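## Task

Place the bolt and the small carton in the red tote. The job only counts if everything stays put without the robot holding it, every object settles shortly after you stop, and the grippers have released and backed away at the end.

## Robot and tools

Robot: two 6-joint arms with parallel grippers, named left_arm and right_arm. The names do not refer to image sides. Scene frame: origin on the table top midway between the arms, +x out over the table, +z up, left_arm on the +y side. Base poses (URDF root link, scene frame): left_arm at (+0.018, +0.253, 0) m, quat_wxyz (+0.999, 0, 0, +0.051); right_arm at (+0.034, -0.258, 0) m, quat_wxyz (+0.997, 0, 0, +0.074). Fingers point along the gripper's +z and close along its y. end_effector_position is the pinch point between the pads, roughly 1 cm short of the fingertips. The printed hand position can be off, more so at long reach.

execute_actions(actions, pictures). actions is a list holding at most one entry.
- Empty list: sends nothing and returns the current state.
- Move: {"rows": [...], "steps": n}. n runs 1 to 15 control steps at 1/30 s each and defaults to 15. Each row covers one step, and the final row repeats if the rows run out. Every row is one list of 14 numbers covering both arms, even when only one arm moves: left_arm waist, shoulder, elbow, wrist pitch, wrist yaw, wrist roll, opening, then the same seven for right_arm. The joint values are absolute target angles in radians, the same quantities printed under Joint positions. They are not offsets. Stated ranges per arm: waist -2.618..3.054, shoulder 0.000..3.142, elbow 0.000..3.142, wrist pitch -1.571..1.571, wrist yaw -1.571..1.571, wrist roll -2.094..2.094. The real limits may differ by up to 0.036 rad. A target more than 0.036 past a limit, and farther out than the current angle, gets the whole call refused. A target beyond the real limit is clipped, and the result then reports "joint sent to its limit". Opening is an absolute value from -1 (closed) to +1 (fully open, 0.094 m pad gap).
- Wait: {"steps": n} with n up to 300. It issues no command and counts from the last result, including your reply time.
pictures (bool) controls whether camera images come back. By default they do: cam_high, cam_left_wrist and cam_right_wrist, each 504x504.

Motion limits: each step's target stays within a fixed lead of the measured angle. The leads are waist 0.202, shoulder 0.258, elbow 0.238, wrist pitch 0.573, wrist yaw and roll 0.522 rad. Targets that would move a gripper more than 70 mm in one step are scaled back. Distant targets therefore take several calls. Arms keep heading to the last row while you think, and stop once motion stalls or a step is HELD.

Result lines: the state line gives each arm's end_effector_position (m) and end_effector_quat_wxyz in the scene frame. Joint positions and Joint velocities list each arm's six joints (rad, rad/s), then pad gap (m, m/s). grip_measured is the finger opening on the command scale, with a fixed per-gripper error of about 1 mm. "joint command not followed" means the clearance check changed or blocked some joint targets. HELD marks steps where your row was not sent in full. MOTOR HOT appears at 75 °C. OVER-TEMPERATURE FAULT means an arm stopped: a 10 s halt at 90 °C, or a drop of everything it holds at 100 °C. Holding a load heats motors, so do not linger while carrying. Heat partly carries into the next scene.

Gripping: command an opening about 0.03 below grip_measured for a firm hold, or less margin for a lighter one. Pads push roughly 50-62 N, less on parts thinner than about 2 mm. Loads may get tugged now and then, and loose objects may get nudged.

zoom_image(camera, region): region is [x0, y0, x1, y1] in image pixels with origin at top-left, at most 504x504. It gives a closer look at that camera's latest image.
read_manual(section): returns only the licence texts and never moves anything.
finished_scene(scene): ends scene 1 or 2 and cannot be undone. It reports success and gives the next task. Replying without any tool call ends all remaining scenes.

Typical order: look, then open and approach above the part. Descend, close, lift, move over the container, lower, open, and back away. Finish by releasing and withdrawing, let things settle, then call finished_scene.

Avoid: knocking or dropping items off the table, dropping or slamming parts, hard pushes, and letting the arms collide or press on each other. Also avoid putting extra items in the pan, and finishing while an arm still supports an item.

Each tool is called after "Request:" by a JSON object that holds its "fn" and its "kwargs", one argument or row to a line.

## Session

Request:
{"fn": "execute_actions", "kwargs": {
  "actions": []
}}

Scene clock: 0.00 s of 5100.00 s.
left_arm: end_effector_position=(+0.5388, +0.1446, +0.1233) grip_measured=+1.000 end_effector_quat_wxyz=(+0.240, -0.401, +0.876, -0.117) | right_arm: end_effector_position=(+0.3136, -0.3424, +0.1276) grip_measured=+1.000 end_effector_quat_wxyz=(+0.005, -0.348, +0.938, +0.002)
Joint positions: left_arm=[-0.346  2.104  1.827 -0.765 -0.113 -1.072  0.094] | right_arm=[-0.45   1.643  1.379 -1.301 -0.01  -1.011  0.094]
Joint velocities: left_arm=[-0.007  0.007  0.002 -0.007  0.007 -0.051  0.   ] | right_arm=[-0.002  0.017 -0.007 -0.007  0.007 -0.022  0.   ]
Motor temperatures (°C, as the motors report them): left_arm=[23 24 25 25 25 25] | right_arm=[27 25 28 24 25 26]

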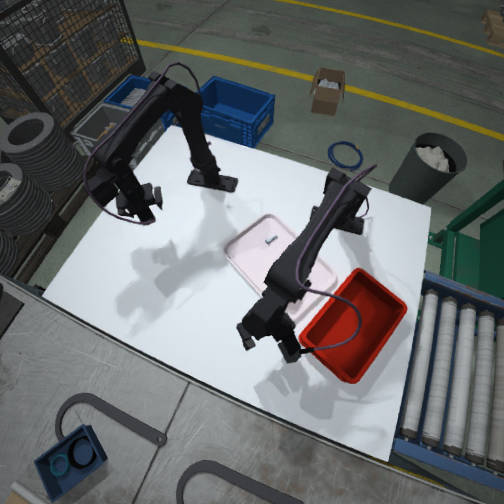

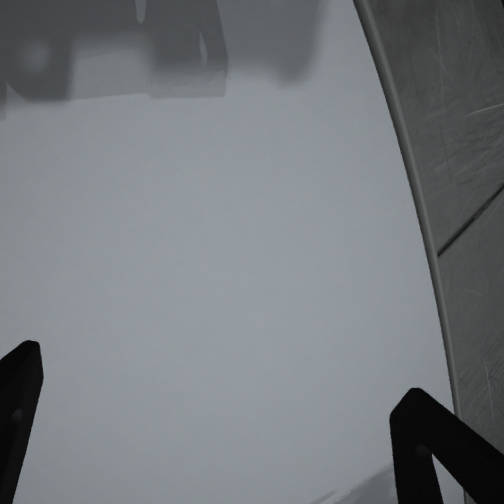

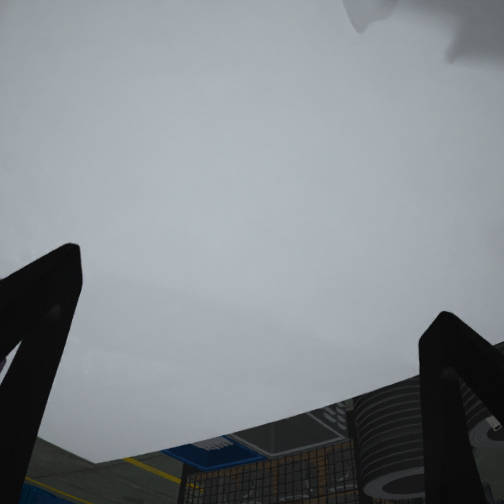

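Request:
{"fn": "execute_actions", "kwargs": {
  "actions": [
    {"rows":[[-0.5,1.5,1.5,-1.3,0,-0.16,0.3,-0.7,1.3,1.3,-1.301,0,-1.011,1]]}
  ],
  "pictures": false
}}

Request:
{"fn": "execute_actions", "kwargs": {
  "actions": [
    {"rows":[[-0.935,1.5,1.25,-1.31,0,-0.16,0.3,-0.7,1.3,1.3,-1.301,0,-1.011,1]]}
  ],
  "pictures": false
}}

Request:
{"fn": "execute_actions", "kwargs": {
  "actions": [
    {"steps":12}
  ]
}}

Scene clock: 5.97 s of 5100.00 s.
left_arm: end_effector_position=(+0.3241, +0.1290, +0.2043) grip_measured=+0.303 end_effector_quat_wxyz=(+0.157, +0.047, +0.985, -0.050) | right_arm: end_effector_position=(+0.2555, -0.3980, +0.1965) grip_measured=+1.000 end_effector_quat_wxyz=(+0.097, -0.221, +0.965, -0.103)
Joint positions: left_arm=[-0.496  1.509  1.498 -1.23  -0.013 -0.296  0.061] | right_arm=[-0.708  1.296  1.305 -1.296  0.01  -1.011  0.094]
Joint velocities: left_arm=[-0.007 -0.877  0.085 -0.491  0.037  0.886 -0.001] | right_arm=[-0.012  0.085  0.002 -0.037 -0.022 -0.095  0.   ]
Motor temperatures (°C, as the motors report them): left_arm=[23 26 26 26 25 25] | right_arm=[27 26 29 24 25 26]
Steps of this call (steps 1 to 90: nothing new was sent; then 2.47 s passed at rest; steps 91 to 105: all 15 steps of this action). Readings (joint positions):
91: left_arm=[-0.350 2.091 1.808 -0.774 -0.108 -1.035] | right_arm=[-0.469 1.620 1.363 -1.285 -0.019 -1.011]
92: left_arm=[-0.358 2.066 1.772 -0.806 -0.102 -0.991] | right_arm=[-0.510 1.579 1.336 -1.275 -0.022 -1.011]
94: left_arm=[-0.388 2.004 1.688 -0.885 -0.087 -0.898] | right_arm=[-0.626 1.466 1.307 -1.278 -0.014 -1.011]
98: left_arm=[-0.462 1.852 1.544 -1.051 -0.050 -0.661] | right_arm=[-0.714 1.284 1.305 -1.288 0.010 -1.011]
105: the state above

Scene clock: 6.47 s of 5100.00 s.
left_arm: end_effector_position=(+0.1885, +0.0606, +0.1221) grip_measured=+0.303 end_effector_quat_wxyz=(-0.006, +0.330, +0.944, -0.002) | right_arm: end_effector_position=(+0.2556, -0.3981, +0.1960) grip_measured=+1.000 end_effector_quat_wxyz=(+0.096, -0.221, +0.965, -0.103)
Joint positions: left_arm=[-0.945  1.522  1.235 -1.293  0.01  -0.171  0.061] | right_arm=[-0.708  1.298  1.305 -1.296  0.01  -1.011  0.094]
Joint velocities: left_arm=[ 0.027 -0.002 -0.012  0.022 -0.022  0.051 -0.001] | right_arm=[-0.002 -0.012  0.002  0.007 -0.007 -0.037  0.   ]
Motor temperatures (°C, as the motors report them): left_arm=[23 26 26 26 25 25] | right_arm=[27 26 29 24 25 26]
Steps of this call (steps 1 to 15: all 15 steps of this action). Readings (joint positions):
1: left_arm=[-0.513 1.481 1.478 -1.229 -0.021 -0.278] | right_arm=[-0.708 1.297 1.305 -1.296 0.010 -1.011]
2: left_arm=[-0.549 1.461 1.442 -1.230 -0.023 -0.264] | right_arm=[-0.708 1.298 1.305 -1.296 0.010 -1.011]
4: left_arm=[-0.654 1.462 1.357 -1.242 -0.021 -0.237] | right_arm=[-0.708 1.298 1.305 -1.296 0.010 -1.011]
8: left_arm=[-0.907 1.517 1.244 -1.274 -0.001 -0.193] | right_arm=[-0.708 1.298 1.305 -1.296 0.010 -1.011]
15: the state above

Scene clock: 6.87 s of 5100.00 s.
left_arm: end_effector_position=(+0.1881, +0.0610, +0.1221) grip_measured=+0.303 end_effector_quat_wxyz=(-0.007, +0.332, +0.943, -0.002) | right_arm: end_effector_position=(+0.2556, -0.3981, +0.1960) grip_measured=+1.000 end_effector_quat_wxyz=(+0.096, -0.221, +0.965, -0.103)
Joint positions: left_arm=[-0.945  1.522  1.235 -1.296  0.01  -0.166  0.061] | right_arm=[-0.708  1.298  1.305 -1.296  0.01  -1.011  0.094]
Joint velocities: left_arm=[ 0.002  0.012  0.007 -0.022  0.007  0.022  0.   ] | right_arm=[-0.007 -0.002  0.002  0.037  0.037  0.007  0.   ]
Motor temperatures (°C, as the motors report them): left_arm=[23 26 26 26 25 25] | right_arm=[27 26 29 24 25 26]
Steps of this call (steps 1 to 12: the robot went on to your last target). Readings (joint positions):
1: left_arm=[-0.945 1.522 1.235 -1.294 0.010 -0.169] | right_arm=[-0.708 1.298 1.305 -1.296 0.010 -1.011]
2: left_arm=[-0.945 1.522 1.235 -1.294 0.010 -0.169] | right_arm=[-0.708 1.298 1.305 -1.296 0.010 -1.011]
4: left_arm=[-0.945 1.522 1.235 -1.295 0.010 -0.168] | right_arm=[-0.708 1.298 1.305 -1.296 0.010 -1.011]
8: left_arm=[-0.945 1.522 1.235 -1.296 0.010 -0.166] | right_arm=[-0.708 1.298 1.305 -1.296 0.010 -1.011]
12: the state above

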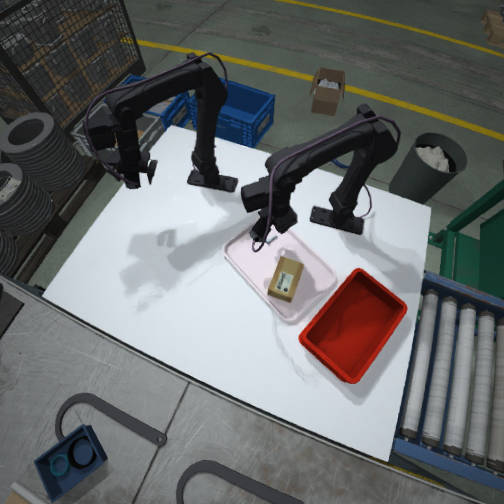

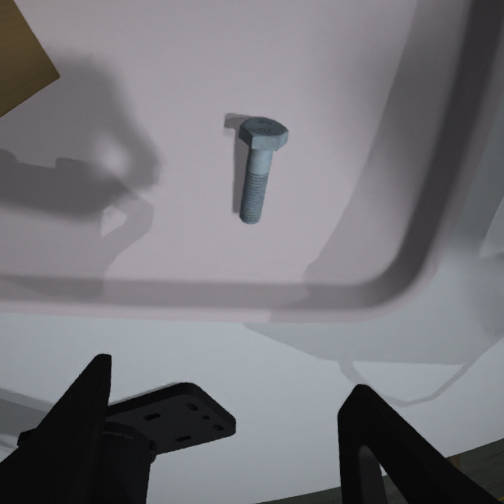

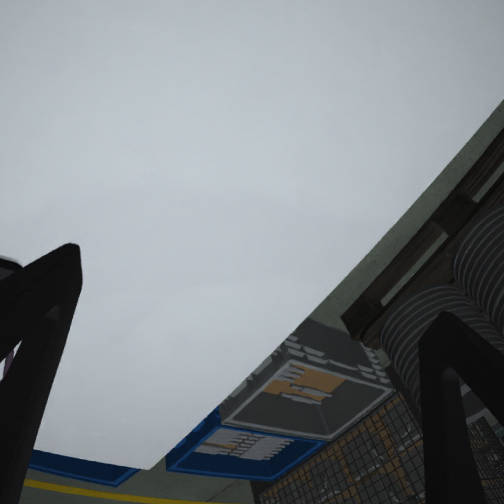

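Request:
{"fn": "execute_actions", "kwargs": {
  "actions": [
    {"rows":[[-0.945,1.59,0.995,-0.94,0,-0.16,0,-0.7,1.3,1.3,-1.301,0,-1.011,1]]}
  ],
  "pictures": false
}}

Request:
{"fn": "execute_actions", "kwargs": {
  "actions": [
    {"steps":10}
  ]
}}

Scene clock: 12.23 s of 5100.00 s.
left_arm: end_effector_position=(+0.1869, +0.0625, +0.0364) grip_measured=+0.003 end_effector_quat_wxyz=(-0.018, +0.333, +0.943, +0.005) | right_arm: end_effector_position=(+0.2556, -0.3981, +0.1960) grip_measured=+1.000 end_effector_quat_wxyz=(+0.096, -0.221, +0.965, -0.103)
Joint positions: left_arm=[-0.945  1.612  0.974 -0.969  0.009 -0.165  0.047] | right_arm=[-0.708  1.298  1.305 -1.296  0.01  -1.011  0.094]
Joint velocities: left_arm=[ 0.002 -0.017 -0.002  0.095 -0.022  0.022  0.001] | right_arm=[ 0.002 -0.012  0.012  0.022 -0.022 -0.037  0.   ]
Motor temperatures (°C, as the motors report them): left_arm=[23 26 26 26 25 25] | right_arm=[27 26 29 25 25 26]
Steps of this call (steps 1 to 15: the robot went on to your last target; steps 16 to 90: nothing new was sent; then 1.87 s passed at rest; steps 91 to 105: all 15 steps of this action). Readings (joint positions):
91: left_arm=[-0.945 1.520 1.200 -1.245 0.009 -0.165] | right_arm=[-0.708 1.298 1.305 -1.296 0.010 -1.011]
92: left_arm=[-0.945 1.522 1.145 -1.174 0.009 -0.165] | right_arm=[-0.708 1.298 1.305 -1.296 0.010 -1.011]
94: left_arm=[-0.945 1.563 1.042 -1.089 0.009 -0.165] | right_arm=[-0.708 1.298 1.305 -1.296 0.010 -1.011]
98: left_arm=[-0.945 1.613 0.974 -1.027 0.009 -0.165] | right_arm=[-0.708 1.298 1.305 -1.296 0.010 -1.011]
105: the state above

Scene clock: 12.57 s of 5100.00 s.
left_arm: end_effector_position=(+0.1887, +0.0604, +0.0363) grip_measured=+0.003 end_effector_quat_wxyz=(-0.013, +0.333, +0.943, +0.002) | right_arm: end_effector_position=(+0.2556, -0.3981, +0.1960) grip_measured=+1.000 end_effector_quat_wxyz=(+0.096, -0.221, +0.965, -0.103)
Joint positions: left_arm=[-0.945  1.612  0.974 -0.958  0.009 -0.165  0.047] | right_arm=[-0.708  1.298  1.305 -1.296  0.01  -1.011  0.094]
Joint velocities: left_arm=[-0.002  0.012 -0.012 -0.037 -0.022 -0.022 -0.001] | right_arm=[ 0.007 -0.007  0.007  0.066 -0.022 -0.022  0.   ]
Motor temperatures (°C, as the motors report them): left_arm=[23 26 26 26 25 25] | right_arm=[27 26 29 25 25 26]
Steps of this call (steps 1 to 10: the robot went on to your last target). Readings (joint positions):
1: left_arm=[-0.945 1.612 0.974 -0.966 0.009 -0.165] | right_arm=[-0.708 1.298 1.305 -1.296 0.010 -1.011]
2: left_arm=[-0.945 1.612 0.974 -0.964 0.009 -0.165] | right_arm=[-0.708 1.298 1.305 -1.296 0.010 -1.011]
4: left_arm=[-0.945 1.612 0.974 -0.961 0.009 -0.165] | right_arm=[-0.708 1.298 1.305 -1.296 0.010 -1.011]
8: left_arm=[-0.945 1.612 0.974 -0.959 0.009 -0.165] | right_arm=[-0.708 1.298 1.305 -1.296 0.010 -1.011]
10: the state above

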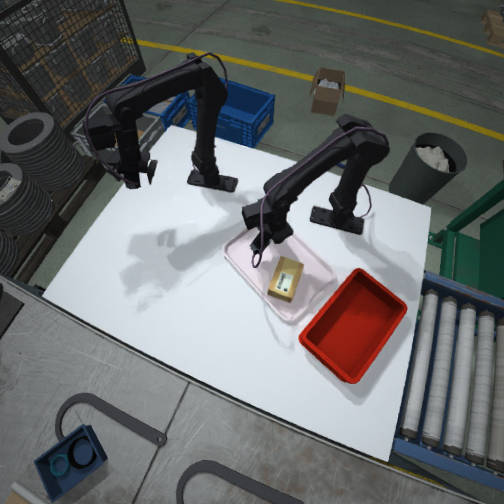

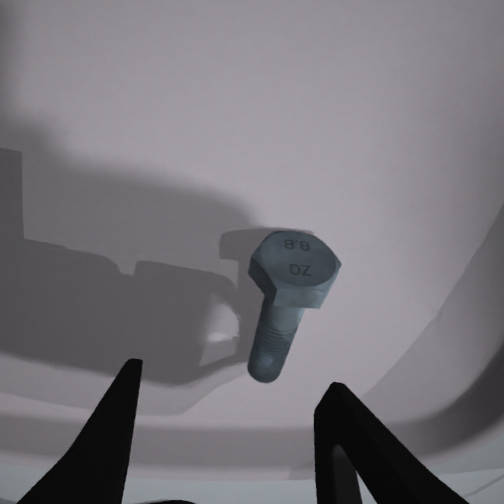

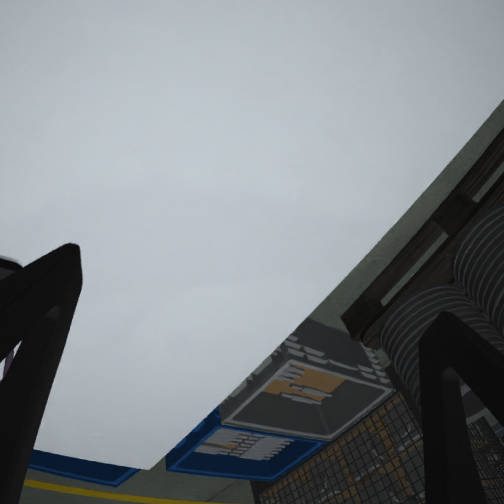

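Request:
{"fn": "execute_actions", "kwargs": {
  "actions": [
    {"rows":[[-0.985,1.66,0.935,-0.845,0,-0.1,0,-0.7,1.3,1.3,-1.301,0,-1.011,1]]}
  ]
}}

Scene clock: 16.30 s of 5100.00 s.
left_arm: end_effector_position=(+0.1845, +0.0537, +0.0180) grip_measured=+0.002 end_effector_quat_wxyz=(-0.015, +0.375, +0.927, +0.004) | right_arm: end_effector_position=(+0.2556, -0.3981, +0.1960) grip_measured=+1.000 end_effector_quat_wxyz=(+0.096, -0.221, +0.965, -0.103)
Joint positions: left_arm=[-0.976  1.656  0.941 -0.886  0.006 -0.105  0.047] | right_arm=[-0.708  1.298  1.305 -1.296  0.01  -1.011  0.094]
Joint velocities: left_arm=[-0.002 -0.012  0.007 -0.051 -0.051  0.022  0.   ] | right_arm=[ 0.002  0.002  0.002 -0.022  0.037  0.051  0.   ]
Motor temperatures (°C, as the motors report them): left_arm=[23 26 27 26 25 25] | right_arm=[27 26 29 25 25 26]
Steps of this call (steps 1 to 30: the robot went on to your last target; steps 31 to 90: nothing new was sent; then 0.23 s passed at rest; steps 91 to 105: all 15 steps of this action). Readings (joint positions):
91: left_arm=[-0.949 1.615 0.969 -0.945 0.008 -0.155] | right_arm=[-0.708 1.298 1.305 -1.296 0.010 -1.011]
92: left_arm=[-0.956 1.623 0.963 -0.926 0.007 -0.145] | right_arm=[-0.708 1.298 1.305 -1.296 0.010 -1.011]
94: left_arm=[-0.971 1.645 0.950 -0.900 0.007 -0.131] | right_arm=[-0.708 1.298 1.305 -1.296 0.010 -1.011]
98: left_arm=[-0.976 1.656 0.941 -0.887 0.007 -0.114] | right_arm=[-0.708 1.298 1.305 -1.296 0.010 -1.011]
105: the state above

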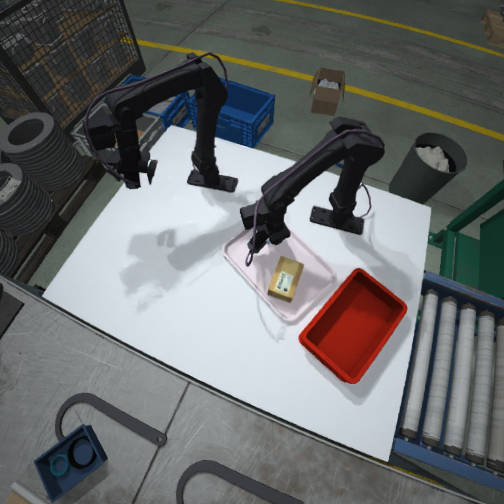

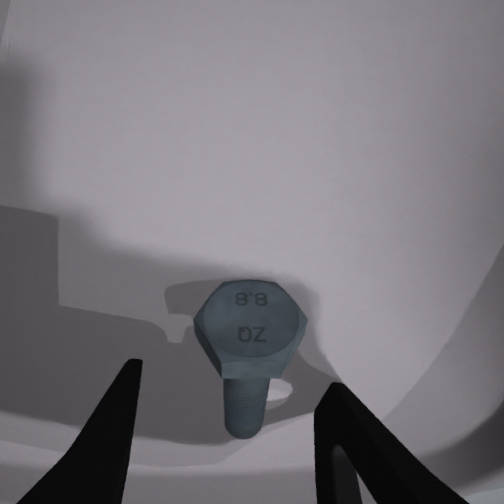

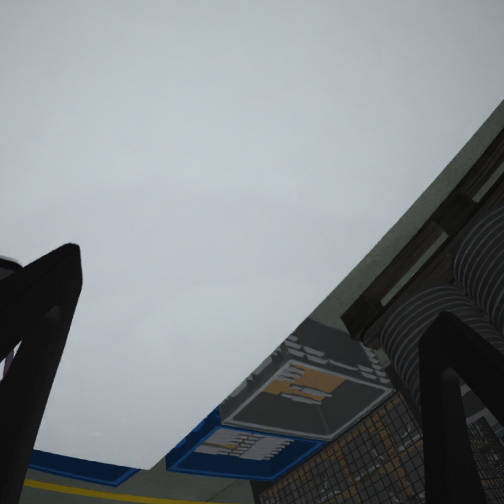

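Request:
{"fn": "execute_actions", "kwargs": {
  "actions": [
    {"rows":[[-0.985,1.65,0.94,-0.92,0,-0.1,-0.3,-0.7,1.3,1.3,-1.301,0,-1.011,1]],"steps":10}
  ],
  "pictures": false
}}

Request:
{"fn": "execute_actions", "kwargs": {
  "actions": [
    {"rows":[[-0.985,1.65,0.94,-0.92,0,-0.1,-0.86,-0.7,1.3,1.3,-1.301,0,-1.011,1]],"steps":12}
  ]
}}

Scene clock: 20.73 s of 5100.00 s.
left_arm: end_effector_position=(+0.1823, +0.0530, +0.0180) grip_measured=-0.297 end_effector_quat_wxyz=(-0.018, +0.377, +0.926, +0.001) | right_arm: end_effector_position=(+0.2556, -0.3981, +0.1960) grip_measured=+1.000 end_effector_quat_wxyz=(+0.096, -0.221, +0.965, -0.103)
Joint positions: left_arm=[-0.979  1.656  0.941 -0.889  0.015 -0.103  0.033] | right_arm=[-0.708  1.298  1.305 -1.296  0.01  -1.011  0.094]
Joint velocities: left_arm=[ 0.002  0.007  0.022  0.007 -0.022  0.037  0.002] | right_arm=[ 0.002 -0.002  0.002 -0.022  0.007 -0.037  0.   ]
Motor temperatures (°C, as the motors report them): left_arm=[23 26 26 25 25 25] | right_arm=[27 26 29 25 25 26]
Steps of this call (steps 1 to 15: the robot went on to your last target; steps 16 to 90: nothing new was sent; then 1.10 s passed at rest; steps 91 to 100: all 10 steps of this action). Readings (joint positions):
91: left_arm=[-0.977 1.656 0.941 -0.887 0.010 -0.103] | right_arm=[-0.708 1.298 1.305 -1.296 0.010 -1.011]
92: left_arm=[-0.978 1.656 0.941 -0.889 0.014 -0.103] | right_arm=[-0.708 1.298 1.305 -1.296 0.010 -1.011]
94: left_arm=[-0.979 1.656 0.941 -0.889 0.015 -0.103] | right_arm=[-0.708 1.298 1.305 -1.296 0.010 -1.011]
98: left_arm=[-0.979 1.656 0.941 -0.889 0.015 -0.103] | right_arm=[-0.708 1.298 1.305 -1.296 0.010 -1.011]
100: the state above

Scene clock: 21.13 s of 5100.00 s.
left_arm: end_effector_position=(+0.1815, +0.0542, +0.0181) grip_measured=-0.845 end_effector_quat_wxyz=(-0.021, +0.377, +0.926, +0.003) | right_arm: end_effector_position=(+0.2556, -0.3981, +0.1960) grip_measured=+1.000 end_effector_quat_wxyz=(+0.096, -0.221, +0.965, -0.103)
Joint positions: left_arm=[-0.979  1.656  0.941 -0.895  0.014 -0.103  0.007] | right_arm=[-0.708  1.298  1.305 -1.296  0.01  -1.011  0.094]
Joint velocities: left_arm=[-0.017 -0.002 -0.012 -0.051  0.051 -0.007  0.   ] | right_arm=[ 0.012 -0.012 -0.007  0.007 -0.022  0.037  0.   ]
Motor temperatures (°C, as the motors report them): left_arm=[23 26 26 25 25 25] | right_arm=[27 26 29 25 25 26]
Steps of this call (steps 1 to 12: all 12 steps of this action). Readings (joint positions):
1: left_arm=[-0.979 1.656 0.941 -0.890 0.015 -0.103] | right_arm=[-0.708 1.298 1.305 -1.296 0.010 -1.011]
2: left_arm=[-0.979 1.656 0.941 -0.893 0.015 -0.103] | right_arm=[-0.708 1.298 1.305 -1.296 0.010 -1.011]
4: left_arm=[-0.979 1.656 0.941 -0.895 0.014 -0.103] | right_arm=[-0.708 1.298 1.305 -1.296 0.010 -1.011]
8: left_arm=[-0.979 1.656 0.941 -0.895 0.014 -0.103] | right_arm=[-0.708 1.298 1.305 -1.296 0.010 -1.011]
12: the state above

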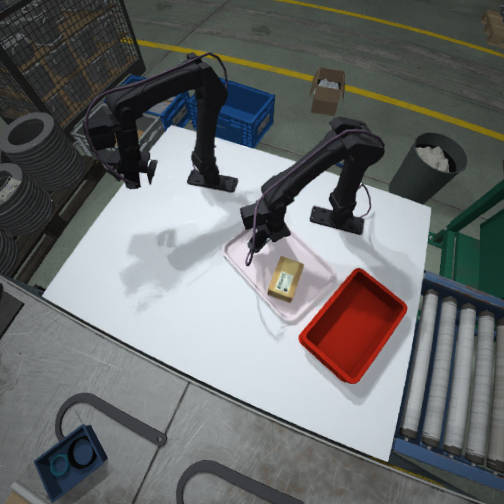

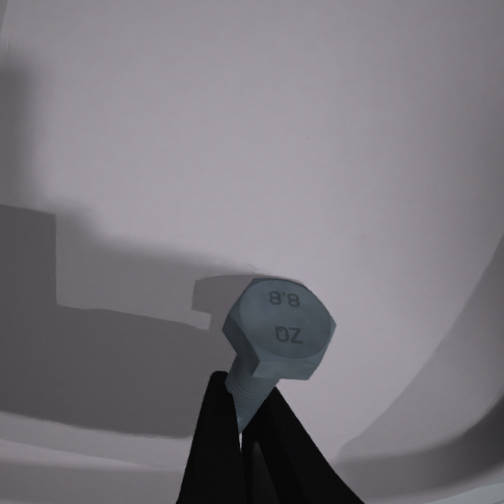

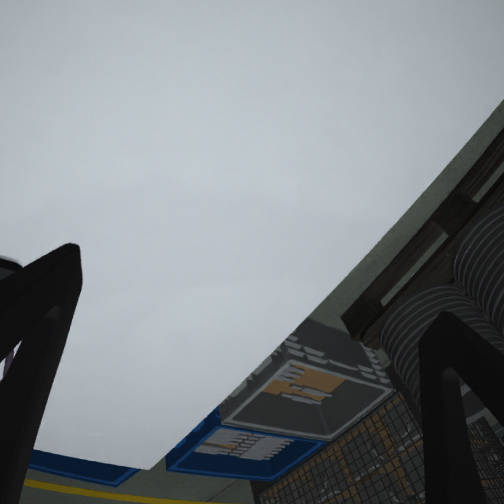

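Request:
{"fn": "execute_actions", "kwargs": {
  "actions": [
    {"rows":[[-0.985,1.5,1.42,-1.48,0,-0.1,-0.88,-0.7,1.3,1.3,-1.301,0,-1.011,1]]}
  ],
  "pictures": false
}}

Request:
{"fn": "execute_actions", "kwargs": {
  "actions": [
    {"rows":[[0.45,1.68,1.62,-1.48,0,0.9,-0.88,-0.7,1.3,1.3,-1.301,0,-1.011,1]]}
  ],
  "pictures": false
}}

Request:
{"fn": "execute_actions", "kwargs": {
  "actions": [
    {"steps":20}
  ]
}}

Scene clock: 29.87 s of 5100.00 s.
left_arm: end_effector_position=(+0.1869, +0.0484, +0.1746) grip_measured=-0.857 end_effector_quat_wxyz=(+0.025, +0.378, +0.925, -0.020) | right_arm: end_effector_position=(+0.2556, -0.3981, +0.1960) grip_measured=+1.000 end_effector_quat_wxyz=(+0.096, -0.221, +0.965, -0.103)
Joint positions: left_arm=[-0.979  1.498  1.42  -1.431  0.011 -0.103  0.007] | right_arm=[-0.708  1.298  1.305 -1.296  0.01  -1.011  0.094]
Joint velocities: left_arm=[ 0.027  0.007 -0.027 -0.227 -0.095  0.022  0.   ] | right_arm=[ 0.002  0.007  0.022 -0.037  0.081 -0.037  0.   ]
Motor temperatures (°C, as the motors report them): left_arm=[23 26 27 25 25 25] | right_arm=[27 26 29 25 25 26]
Steps of this call (steps 1 to 15: the robot went on to your last target; steps 16 to 90: nothing new was sent; then 5.23 s passed at rest; steps 91 to 105: all 15 steps of this action). Readings (joint positions):
91: left_arm=[-0.979 1.653 0.964 -0.947 0.014 -0.103] | right_arm=[-0.708 1.298 1.305 -1.296 0.010 -1.011]
92: left_arm=[-0.979 1.643 1.000 -1.026 0.014 -0.103] | right_arm=[-0.708 1.298 1.305 -1.296 0.010 -1.011]
94: left_arm=[-0.979 1.605 1.095 -1.156 0.014 -0.103] | right_arm=[-0.708 1.298 1.305 -1.296 0.010 -1.011]
98: left_arm=[-0.979 1.541 1.346 -1.321 0.013 -0.103] | right_arm=[-0.708 1.298 1.305 -1.296 0.010 -1.011]
105: the state above

Scene clock: 30.37 s of 5100.00 s.
left_arm: end_effector_position=(+0.3246, +0.2991, +0.1645) grip_measured=-0.857 end_effector_quat_wxyz=(+0.008, +0.338, +0.941, +0.002) | right_arm: end_effector_position=(+0.2556, -0.3981, +0.1960) grip_measured=+1.000 end_effector_quat_wxyz=(+0.096, -0.221, +0.965, -0.103)
Joint positions: left_arm=[ 0.048  1.707  1.597 -1.445  0.005  0.84   0.007] | right_arm=[-0.708  1.298  1.305 -1.296  0.01  -1.011  0.094]
Joint velocities: left_arm=[ 2.117 -0.007  0.002 -0.037  0.007  0.315  0.001] | right_arm=[-0.007 -0.027 -0.007 -0.066  0.066 -0.051  0.   ]
Motor temperatures (°C, as the motors report them): left_arm=[23 26 27 25 25 25] | right_arm=[27 26 29 25 25 26]
Steps of this call (steps 1 to 15: all 15 steps of this action). Readings (joint positions):
1: left_arm=[-0.954 1.526 1.455 -1.468 0.022 -0.016] | right_arm=[-0.708 1.298 1.305 -1.296 0.010 -1.011]
2: left_arm=[-0.902 1.570 1.513 -1.491 0.027 0.085] | right_arm=[-0.708 1.298 1.305 -1.296 0.010 -1.011]
4: left_arm=[-0.770 1.648 1.587 -1.465 0.025 0.286] | right_arm=[-0.708 1.298 1.305 -1.296 0.010 -1.011]
8: left_arm=[-0.481 1.706 1.597 -1.445 0.017 0.634] | right_arm=[-0.708 1.298 1.305 -1.296 0.010 -1.011]
15: the state above

Scene clock: 31.03 s of 5100.00 s.
left_arm: end_effector_position=(+0.2751, +0.4171, +0.1645) grip_measured=-0.857 end_effector_quat_wxyz=(-0.005, +0.166, +0.986, +0.003) | right_arm: end_effector_position=(+0.2556, -0.3981, +0.1960) grip_measured=+1.000 end_effector_quat_wxyz=(+0.096, -0.221, +0.965, -0.103)
Joint positions: left_arm=[ 0.458  1.707  1.597 -1.465 -0.012  0.893  0.007] | right_arm=[-0.708  1.298  1.305 -1.296  0.01  -1.011  0.094]
Joint velocities: left_arm=[-0.007 -0.007  0.007 -0.007 -0.125 -0.037 -0.001] | right_arm=[-0.017 -0.002 -0.017 -0.037 -0.037  0.007  0.   ]
Motor temperatures (°C, as the motors report them): left_arm=[23 26 27 25 25 25] | right_arm=[27 26 29 25 25 26]
Steps of this call (steps 1 to 20: the robot went on to your last target). Readings (joint positions):
1: left_arm=[0.124 1.707 1.597 -1.445 0.003 0.851] | right_arm=[-0.708 1.298 1.305 -1.296 0.010 -1.011]
2: left_arm=[0.200 1.707 1.597 -1.445 0.003 0.859] | right_arm=[-0.708 1.298 1.305 -1.296 0.010 -1.011]
4: left_arm=[0.348 1.707 1.597 -1.445 0.000 0.872] | right_arm=[-0.708 1.298 1.305 -1.296 0.010 -1.011]
8: left_arm=[0.482 1.707 1.597 -1.452 -0.020 0.882] | right_arm=[-0.708 1.298 1.305 -1.296 0.010 -1.011]
20: the state above

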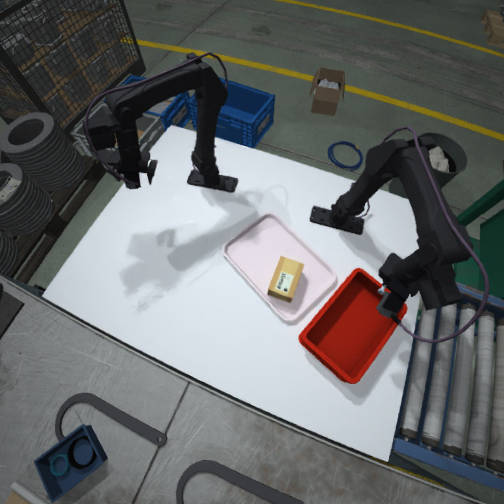

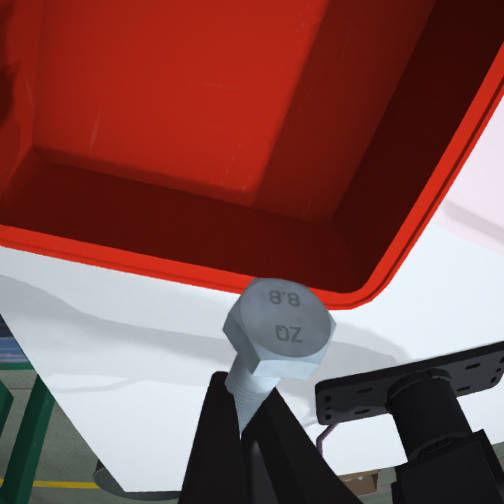

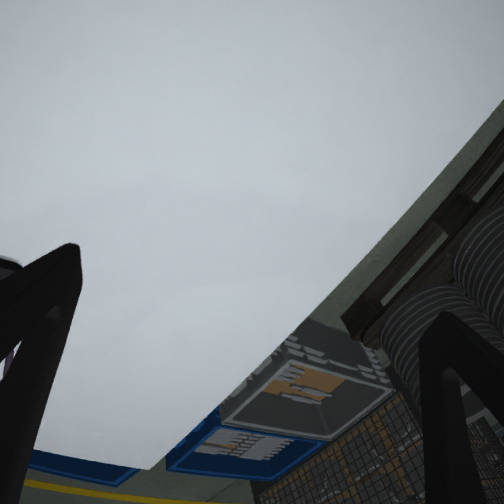

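Request:
{"fn": "execute_actions", "kwargs": {
  "actions": [
    {"rows":[[0.4,1.81,1.76,-1.48,0,0.85,-0.88,-0.7,1.3,1.3,-1.301,0,-1.011,1]],"steps":12}
  ],
  "pictures": false
}}

Request:
{"fn": "execute_actions", "kwargs": {
  "actions": [
    {"rows":[[0.4,1.85,1.52,-1.22,0,0.85,-0.88,-0.7,1.3,1.3,-1.301,0,-1.011,1]]}
  ]
}}

Scene clock: 37.57 s of 5100.00 s.
left_arm: end_effector_position=(+0.3119, +0.4177, +0.1663) grip_measured=-0.857 end_effector_quat_wxyz=(+0.004, +0.176, +0.984, +0.008) | right_arm: end_effector_position=(+0.2556, -0.3981, +0.1960) grip_measured=+1.000 end_effector_quat_wxyz=(+0.096, -0.221, +0.965, -0.103)
Joint positions: left_arm=[ 0.403  1.814  1.732 -1.472 -0.008  0.858  0.007] | right_arm=[-0.708  1.298  1.305 -1.296  0.01  -1.011  0.094]
Joint velocities: left_arm=[-0.017  0.007 -0.007 -0.051 -0.037  0.007 -0.001] | right_arm=[ 0.002  0.007 -0.002 -0.007 -0.007  0.081  0.   ]
Motor temperatures (°C, as the motors report them): left_arm=[23 26 27 25 25 25] | right_arm=[27 26 29 25 25 26]
Steps of this call (steps 1 to 15: the robot went on to your last target; steps 16 to 90: nothing new was sent; then 3.13 s passed at rest; steps 91 to 102: all 12 steps of this action). Readings (joint positions):
91: left_arm=[0.452 1.725 1.625 -1.486 -0.013 0.888] | right_arm=[-0.708 1.298 1.305 -1.296 0.010 -1.011]
92: left_arm=[0.442 1.752 1.669 -1.497 -0.013 0.882] | right_arm=[-0.708 1.298 1.305 -1.296 0.010 -1.011]
94: left_arm=[0.419 1.793 1.724 -1.479 -0.012 0.872] | right_arm=[-0.708 1.298 1.305 -1.296 0.010 -1.011]
98: left_arm=[0.403 1.814 1.732 -1.472 -0.008 0.862] | right_arm=[-0.708 1.298 1.305 -1.296 0.010 -1.011]
102: the state above

Scene clock: 38.07 s of 5100.00 s.
left_arm: end_effector_position=(+0.3129, +0.4182, +0.0884) grip_measured=-0.857 end_effector_quat_wxyz=(-0.021, +0.174, +0.984, -0.012) | right_arm: end_effector_position=(+0.2556, -0.3981, +0.1960) grip_measured=+1.000 end_effector_quat_wxyz=(+0.096, -0.221, +0.965, -0.103)
Joint positions: left_arm=[ 0.403  1.878  1.503 -1.244 -0.008  0.855  0.007] | right_arm=[-0.708  1.298  1.305 -1.296  0.01  -1.011  0.094]
Joint velocities: left_arm=[-0.012 -0.017 -0.012  0.037 -0.022  0.066 -0.   ] | right_arm=[-0.002  0.002  0.002 -0.037 -0.037 -0.095  0.   ]
Motor temperatures (°C, as the motors report them): left_arm=[23 26 27 25 25 25] | right_arm=[27 26 29 25 25 26]
Steps of this call (steps 1 to 15: all 15 steps of this action). Readings (joint positions):
1: left_arm=[0.403 1.809 1.695 -1.429 -0.008 0.858] | right_arm=[-0.708 1.298 1.305 -1.296 0.010 -1.011]
2: left_arm=[0.403 1.803 1.643 -1.383 -0.008 0.857] | right_arm=[-0.708 1.298 1.305 -1.296 0.010 -1.011]
4: left_arm=[0.403 1.827 1.559 -1.331 -0.008 0.856] | right_arm=[-0.708 1.298 1.305 -1.296 0.010 -1.011]
8: left_arm=[0.403 1.880 1.504 -1.280 -0.008 0.856] | right_arm=[-0.708 1.298 1.305 -1.296 0.010 -1.011]
15: the state above

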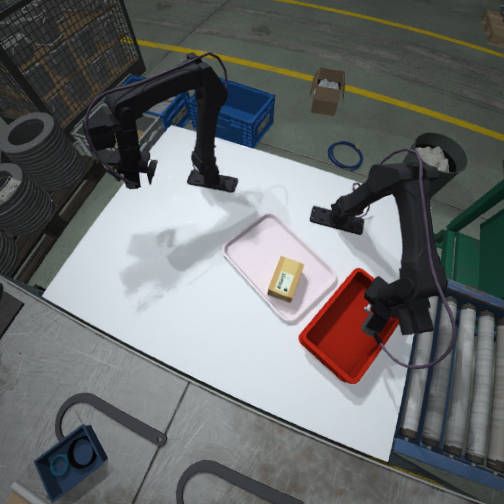

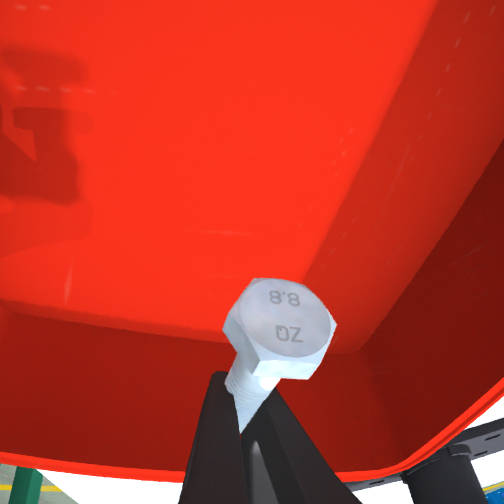

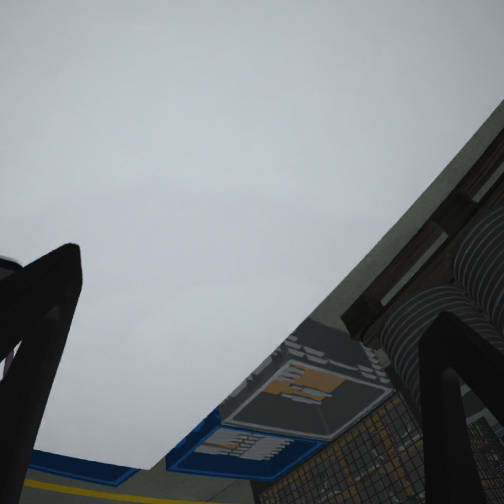

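Request:
{"fn": "execute_actions", "kwargs": {
  "actions": [
    {"rows":[[0.37,1.94,1.42,-1.03,0,0.85,-0.88,-0.7,1.3,1.3,-1.301,0,-1.011,1]]}
  ],
  "pictures": false
}}

Request:
{"fn": "execute_actions", "kwargs": {
  "actions": [
    {"rows":[[0.37,1.94,1.42,-1.03,0,0.85,-0.4,-0.7,1.3,1.3,-1.301,0,-1.011,1]],"steps":7}
  ]
}}

Request:
{"fn": "execute_actions", "kwargs": {
  "actions": [
    {"rows":[[0.37,1.81,1.8,-1.5,0,0.85,-0.4,-0.7,1.3,1.3,-1.301,0,-1.011,1]]}
  ],
  "pictures": false
}}

Request:
{"fn": "execute_actions", "kwargs": {
  "actions": [
    {"rows":[[-0.37,1.72,1.64,-1.46,0,-0.25,1,-0.7,1.3,1.3,-1.301,0,-1.011,1]]}
  ],
  "pictures": false
}}

Request:
{"fn": "execute_actions", "kwargs": {
  "actions": [
    {"rows":[[-0.37,1.75,1.47,-1.27,0,-0.25,1,-0.7,1.3,1.3,-1.301,0,-1.011,1]]}
  ]
}}

Scene clock: 47.23 s of 5100.00 s.
left_arm: end_effector_position=(+0.3309, +0.4176, +0.0389) grip_measured=-0.857 end_effector_quat_wxyz=(-0.013, +0.187, +0.982, -0.005) | right_arm: end_effector_position=(+0.2556, -0.3981, +0.1960) grip_measured=+1.000 end_effector_quat_wxyz=(+0.096, -0.221, +0.965, -0.103)
Joint positions: left_arm=[ 0.377  1.958  1.413 -1.053 -0.008  0.855  0.007] | right_arm=[-0.708  1.298  1.305 -1.296  0.01  -1.011  0.094]
Joint velocities: left_arm=[ 0.007 -0.017  0.022  0.066 -0.11   0.066 -0.   ] | right_arm=[ 0.007  0.007 -0.007 -0.007 -0.066 -0.022  0.   ]
Motor temperatures (°C, as the motors report them): left_arm=[23 27 27 25 25 25] | right_arm=[27 26 30 25 25 26]
Steps of this call (steps 1 to 15: the robot went on to your last target; steps 16 to 90: nothing new was sent; then 5.67 s passed at rest; steps 91 to 105: all 15 steps of this action). Readings (joint positions):
91: left_arm=[0.401 1.880 1.490 -1.211 -0.008 0.855] | right_arm=[-0.708 1.298 1.305 -1.296 0.010 -1.011]
92: left_arm=[0.397 1.885 1.473 -1.175 -0.008 0.855] | right_arm=[-0.708 1.298 1.305 -1.296 0.010 -1.011]
94: left_arm=[0.386 1.915 1.444 -1.125 -0.008 0.855] | right_arm=[-0.708 1.298 1.305 -1.296 0.010 -1.011]
98: left_arm=[0.377 1.957 1.414 -1.079 -0.008 0.855] | right_arm=[-0.708 1.298 1.305 -1.296 0.010 -1.011]
105: the state above

Scene clock: 47.47 s of 5100.00 s.
left_arm: end_effector_position=(+0.3320, +0.4181, +0.0389) grip_measured=-0.403 end_effector_quat_wxyz=(-0.011, +0.187, +0.982, -0.004) | right_arm: end_effector_position=(+0.2556, -0.3981, +0.1960) grip_measured=+1.000 end_effector_quat_wxyz=(+0.096, -0.221, +0.965, -0.103)
Joint positions: left_arm=[ 0.377  1.958  1.413 -1.048 -0.008  0.855  0.028] | right_arm=[-0.708  1.298  1.305 -1.296  0.01  -1.011  0.094]
Joint velocities: left_arm=[ 0.002  0.002 -0.017 -0.007 -0.007 -0.022  0.   ] | right_arm=[-0.002  0.017  0.022 -0.007  0.095  0.007  0.   ]
Motor temperatures (°C, as the motors report them): left_arm=[23 27 27 25 25 25] | right_arm=[27 26 30 25 25 26]
Steps of this call (steps 1 to 7: all 7 steps of this action). Readings (joint positions):
1: left_arm=[0.377 1.958 1.413 -1.051 -0.008 0.855] | right_arm=[-0.708 1.298 1.305 -1.296 0.010 -1.011]
2: left_arm=[0.377 1.958 1.413 -1.050 -0.008 0.855] | right_arm=[-0.708 1.298 1.305 -1.296 0.010 -1.011]
4: left_arm=[0.377 1.958 1.413 -1.048 -0.008 0.855] | right_arm=[-0.708 1.298 1.305 -1.296 0.010 -1.011]
7: the state above

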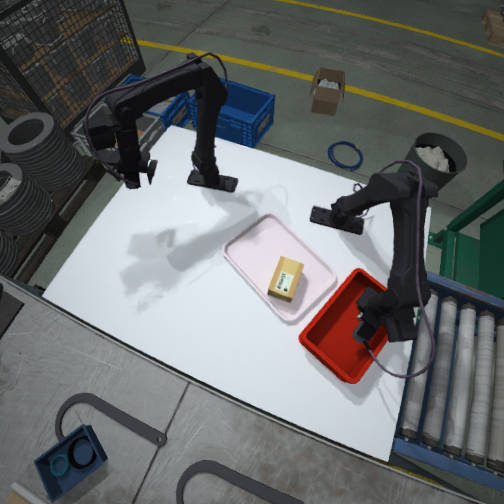

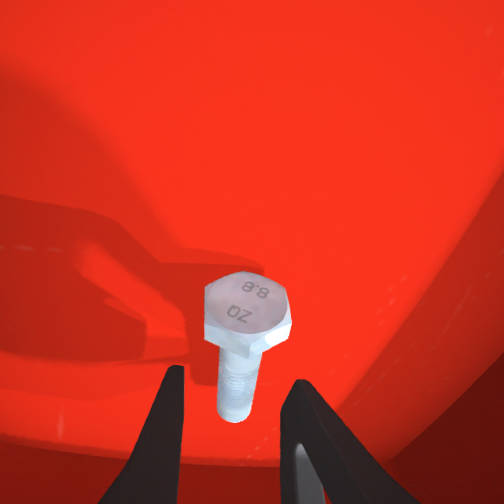

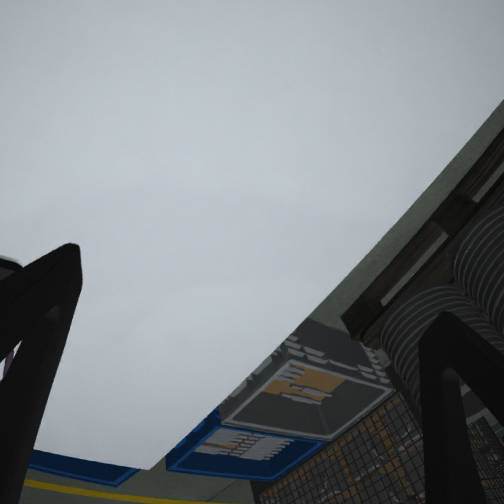

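Scene clock: 47.97 s of 5100.00 s.
left_arm: end_effector_position=(+0.3302, +0.4172, +0.1871) grip_measured=-0.403 end_effector_quat_wxyz=(+0.040, +0.187, +0.981, +0.036) | right_arm: end_effector_position=(+0.2556, -0.3981, +0.1960) grip_measured=+1.000 end_effector_quat_wxyz=(+0.096, -0.221, +0.965, -0.103)
Joint positions: left_arm=[ 0.377  1.803  1.797 -1.458 -0.008  0.855  0.028] | right_arm=[-0.708  1.298  1.305 -1.296  0.01  -1.011  0.094]
Joint velocities: left_arm=[ 0.007  0.105  0.007 -0.154  0.037  0.037  0.   ] | right_arm=[ 0.012 -0.017 -0.012 -0.037 -0.037  0.037  0.   ]
Motor temperatures (°C, as the motors report them): left_arm=[23 27 27 25 25 25] | right_arm=[27 26 30 25 25 26]
Steps of this call (steps 1 to 15: all 15 steps of this action). Readings (joint positions):
1: left_arm=[0.377 1.956 1.434 -1.087 -0.008 0.855] | right_arm=[-0.708 1.298 1.305 -1.296 0.010 -1.011]
2: left_arm=[0.377 1.953 1.464 -1.144 -0.008 0.855] | right_arm=[-0.708 1.298 1.305 -1.296 0.010 -1.011]
4: left_arm=[0.377 1.929 1.547 -1.234 -0.008 0.855] | right_arm=[-0.708 1.298 1.305 -1.296 0.010 -1.011]
8: left_arm=[0.377 1.863 1.739 -1.354 -0.008 0.855] | right_arm=[-0.708 1.298 1.305 -1.296 0.010 -1.011]
15: the state above

Scene clock: 48.47 s of 5100.00 s.
left_arm: end_effector_position=(+0.3236, +0.1555, +0.1612) grip_measured=+1.000 end_effector_quat_wxyz=(+0.002, +0.065, +0.998, -0.008) | right_arm: end_effector_position=(+0.2556, -0.3981, +0.1960) grip_measured=+1.000 end_effector_quat_wxyz=(+0.096, -0.221, +0.965, -0.103)
Joint positions: left_arm=[-0.405  1.754  1.639 -1.448  0.016 -0.172  0.094] | right_arm=[-0.708  1.298  1.305 -1.296  0.01  -1.011  0.094]
Joint velocities: left_arm=[ 0.183 -0.051 -0.002 -0.022 -0.022 -0.447  0.   ] | right_arm=[-0.002  0.007  0.007  0.007  0.022 -0.037  0.   ]
Motor temperatures (°C, as the motors report them): left_arm=[23 27 27 25 25 25] | right_arm=[27 26 30 25 25 26]
Steps of this call (steps 1 to 15: all 15 steps of this action). Readings (joint positions):
1: left_arm=[0.357 1.793 1.768 -1.444 -0.017 0.773] | right_arm=[-0.708 1.298 1.305 -1.296 0.010 -1.011]
2: left_arm=[0.319 1.775 1.724 -1.438 -0.023 0.676] | right_arm=[-0.708 1.298 1.305 -1.296 0.010 -1.011]
4: left_arm=[0.193 1.759 1.663 -1.449 -0.022 0.475] | right_arm=[-0.708 1.298 1.305 -1.296 0.010 -1.011]
8: left_arm=[-0.105 1.759 1.639 -1.449 -0.013 0.088] | right_arm=[-0.708 1.298 1.305 -1.296 0.010 -1.011]
15: the state above

Scene clock: 48.97 s of 5100.00 s.
left_arm: end_effector_position=(+0.3224, +0.1662, +0.1128) grip_measured=+1.000 end_effector_quat_wxyz=(-0.014, +0.016, +1.000, -0.002) | right_arm: end_effector_position=(+0.2556, -0.3981, +0.1960) grip_measured=+1.000 end_effector_quat_wxyz=(+0.096, -0.221, +0.965, -0.103)
Joint positions: left_arm=[-0.376  1.766  1.46  -1.292  0.01  -0.242  0.094] | right_arm=[-0.708  1.298  1.305 -1.296  0.01  -1.011  0.094]
Joint velocities: left_arm=[-0.012  0.007 -0.002  0.022 -0.051 -0.022  0.   ] | right_arm=[-0.007 -0.012 -0.002  0.081  0.037 -0.022  0.   ]
Motor temperatures (°C, as the motors report them): left_arm=[23 27 27 25 25 25] | right_arm=[27 26 30 25 25 26]
Steps of this call (steps 1 to 15: all 15 steps of this action). Readings (joint positions):
1: left_arm=[-0.398 1.746 1.610 -1.415 0.015 -0.187] | right_arm=[-0.708 1.298 1.305 -1.296 0.010 -1.011]
2: left_arm=[-0.390 1.738 1.567 -1.381 0.014 -0.198] | right_arm=[-0.708 1.298 1.305 -1.296 0.010 -1.011]
4: left_arm=[-0.379 1.745 1.499 -1.351 0.011 -0.215] | right_arm=[-0.708 1.298 1.305 -1.296 0.010 -1.011]
8: left_arm=[-0.376 1.766 1.460 -1.320 0.010 -0.232] | right_arm=[-0.708 1.298 1.305 -1.296 0.010 -1.011]
15: the state above

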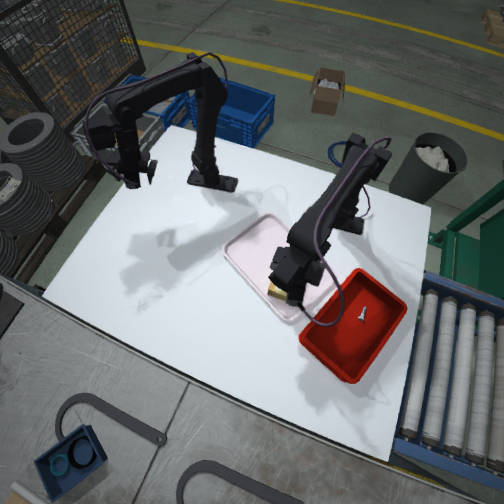

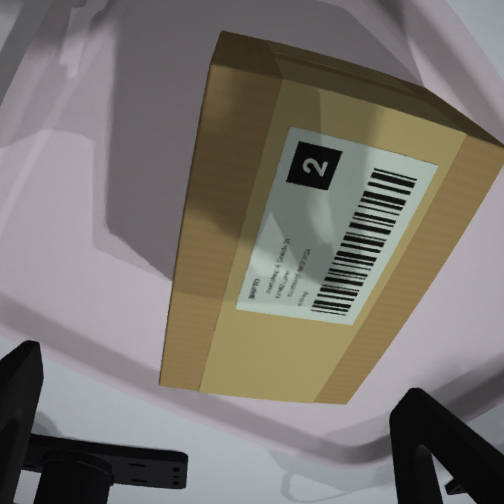

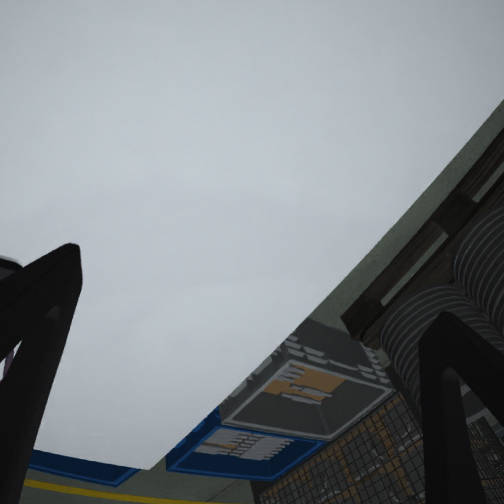

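Request:
{"fn": "execute_actions", "kwargs": {
  "actions": [
    {"rows":[[-0.445,1.79,1.44,-1.2,0,-0.21,1,-0.7,1.3,1.3,-1.301,0,-1.011,1]]}
  ]
}}

Scene clock: 52.60 s of 5100.00 s.
left_arm: end_effector_position=(+0.3286, +0.1423, +0.1012) grip_measured=+1.000 end_effector_quat_wxyz=(+0.002, +0.063, +0.998, -0.003) | right_arm: end_effector_position=(+0.2556, -0.3981, +0.1960) grip_measured=+1.000 end_effector_quat_wxyz=(+0.096, -0.221, +0.965, -0.103)
Joint positions: left_arm=[-0.444  1.79   1.443 -1.219  0.005 -0.216  0.094] | right_arm=[-0.708  1.298  1.305 -1.296  0.01  -1.011  0.094]
Joint velocities: left_arm=[ 0.007  0.007  0.017 -0.007 -0.066 -0.022  0.   ] | right_arm=[ 0.007  0.007 -0.012  0.007 -0.081 -0.066  0.   ]
Motor temperatures (°C, as the motors report them): left_arm=[23 27 27 25 25 25] | right_arm=[27 26 30 25 25 26]
Steps of this call (steps 1 to 15: the robot went on to your last target; steps 16 to 90: nothing new was sent; then 0.13 s passed at rest; steps 91 to 105: all 15 steps of this action). Readings (joint positions):
91: left_arm=[-0.382 1.767 1.458 -1.279 0.007 -0.240] | right_arm=[-0.708 1.298 1.305 -1.296 0.010 -1.011]
92: left_arm=[-0.395 1.769 1.455 -1.267 0.005 -0.235] | right_arm=[-0.708 1.298 1.305 -1.296 0.010 -1.011]
94: left_arm=[-0.424 1.778 1.450 -1.248 0.005 -0.228] | right_arm=[-0.708 1.298 1.305 -1.296 0.010 -1.011]
98: left_arm=[-0.444 1.790 1.444 -1.228 0.005 -0.220] | right_arm=[-0.708 1.298 1.305 -1.296 0.010 -1.011]
105: the state above

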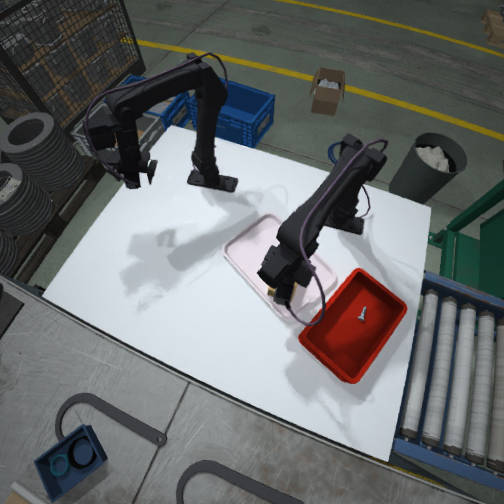

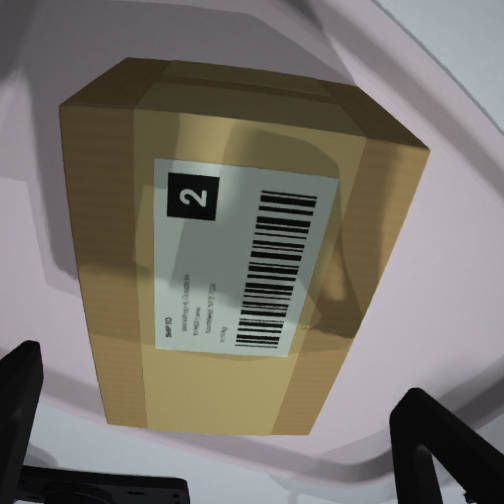

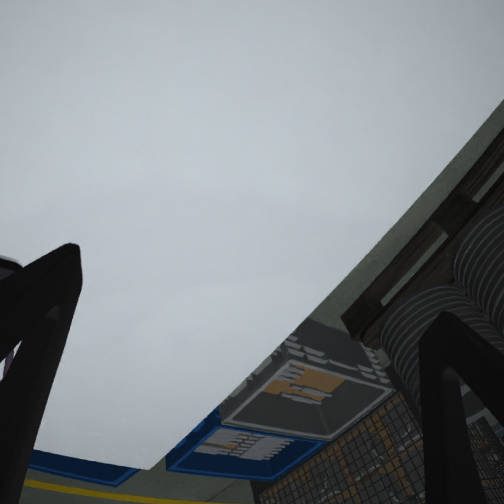

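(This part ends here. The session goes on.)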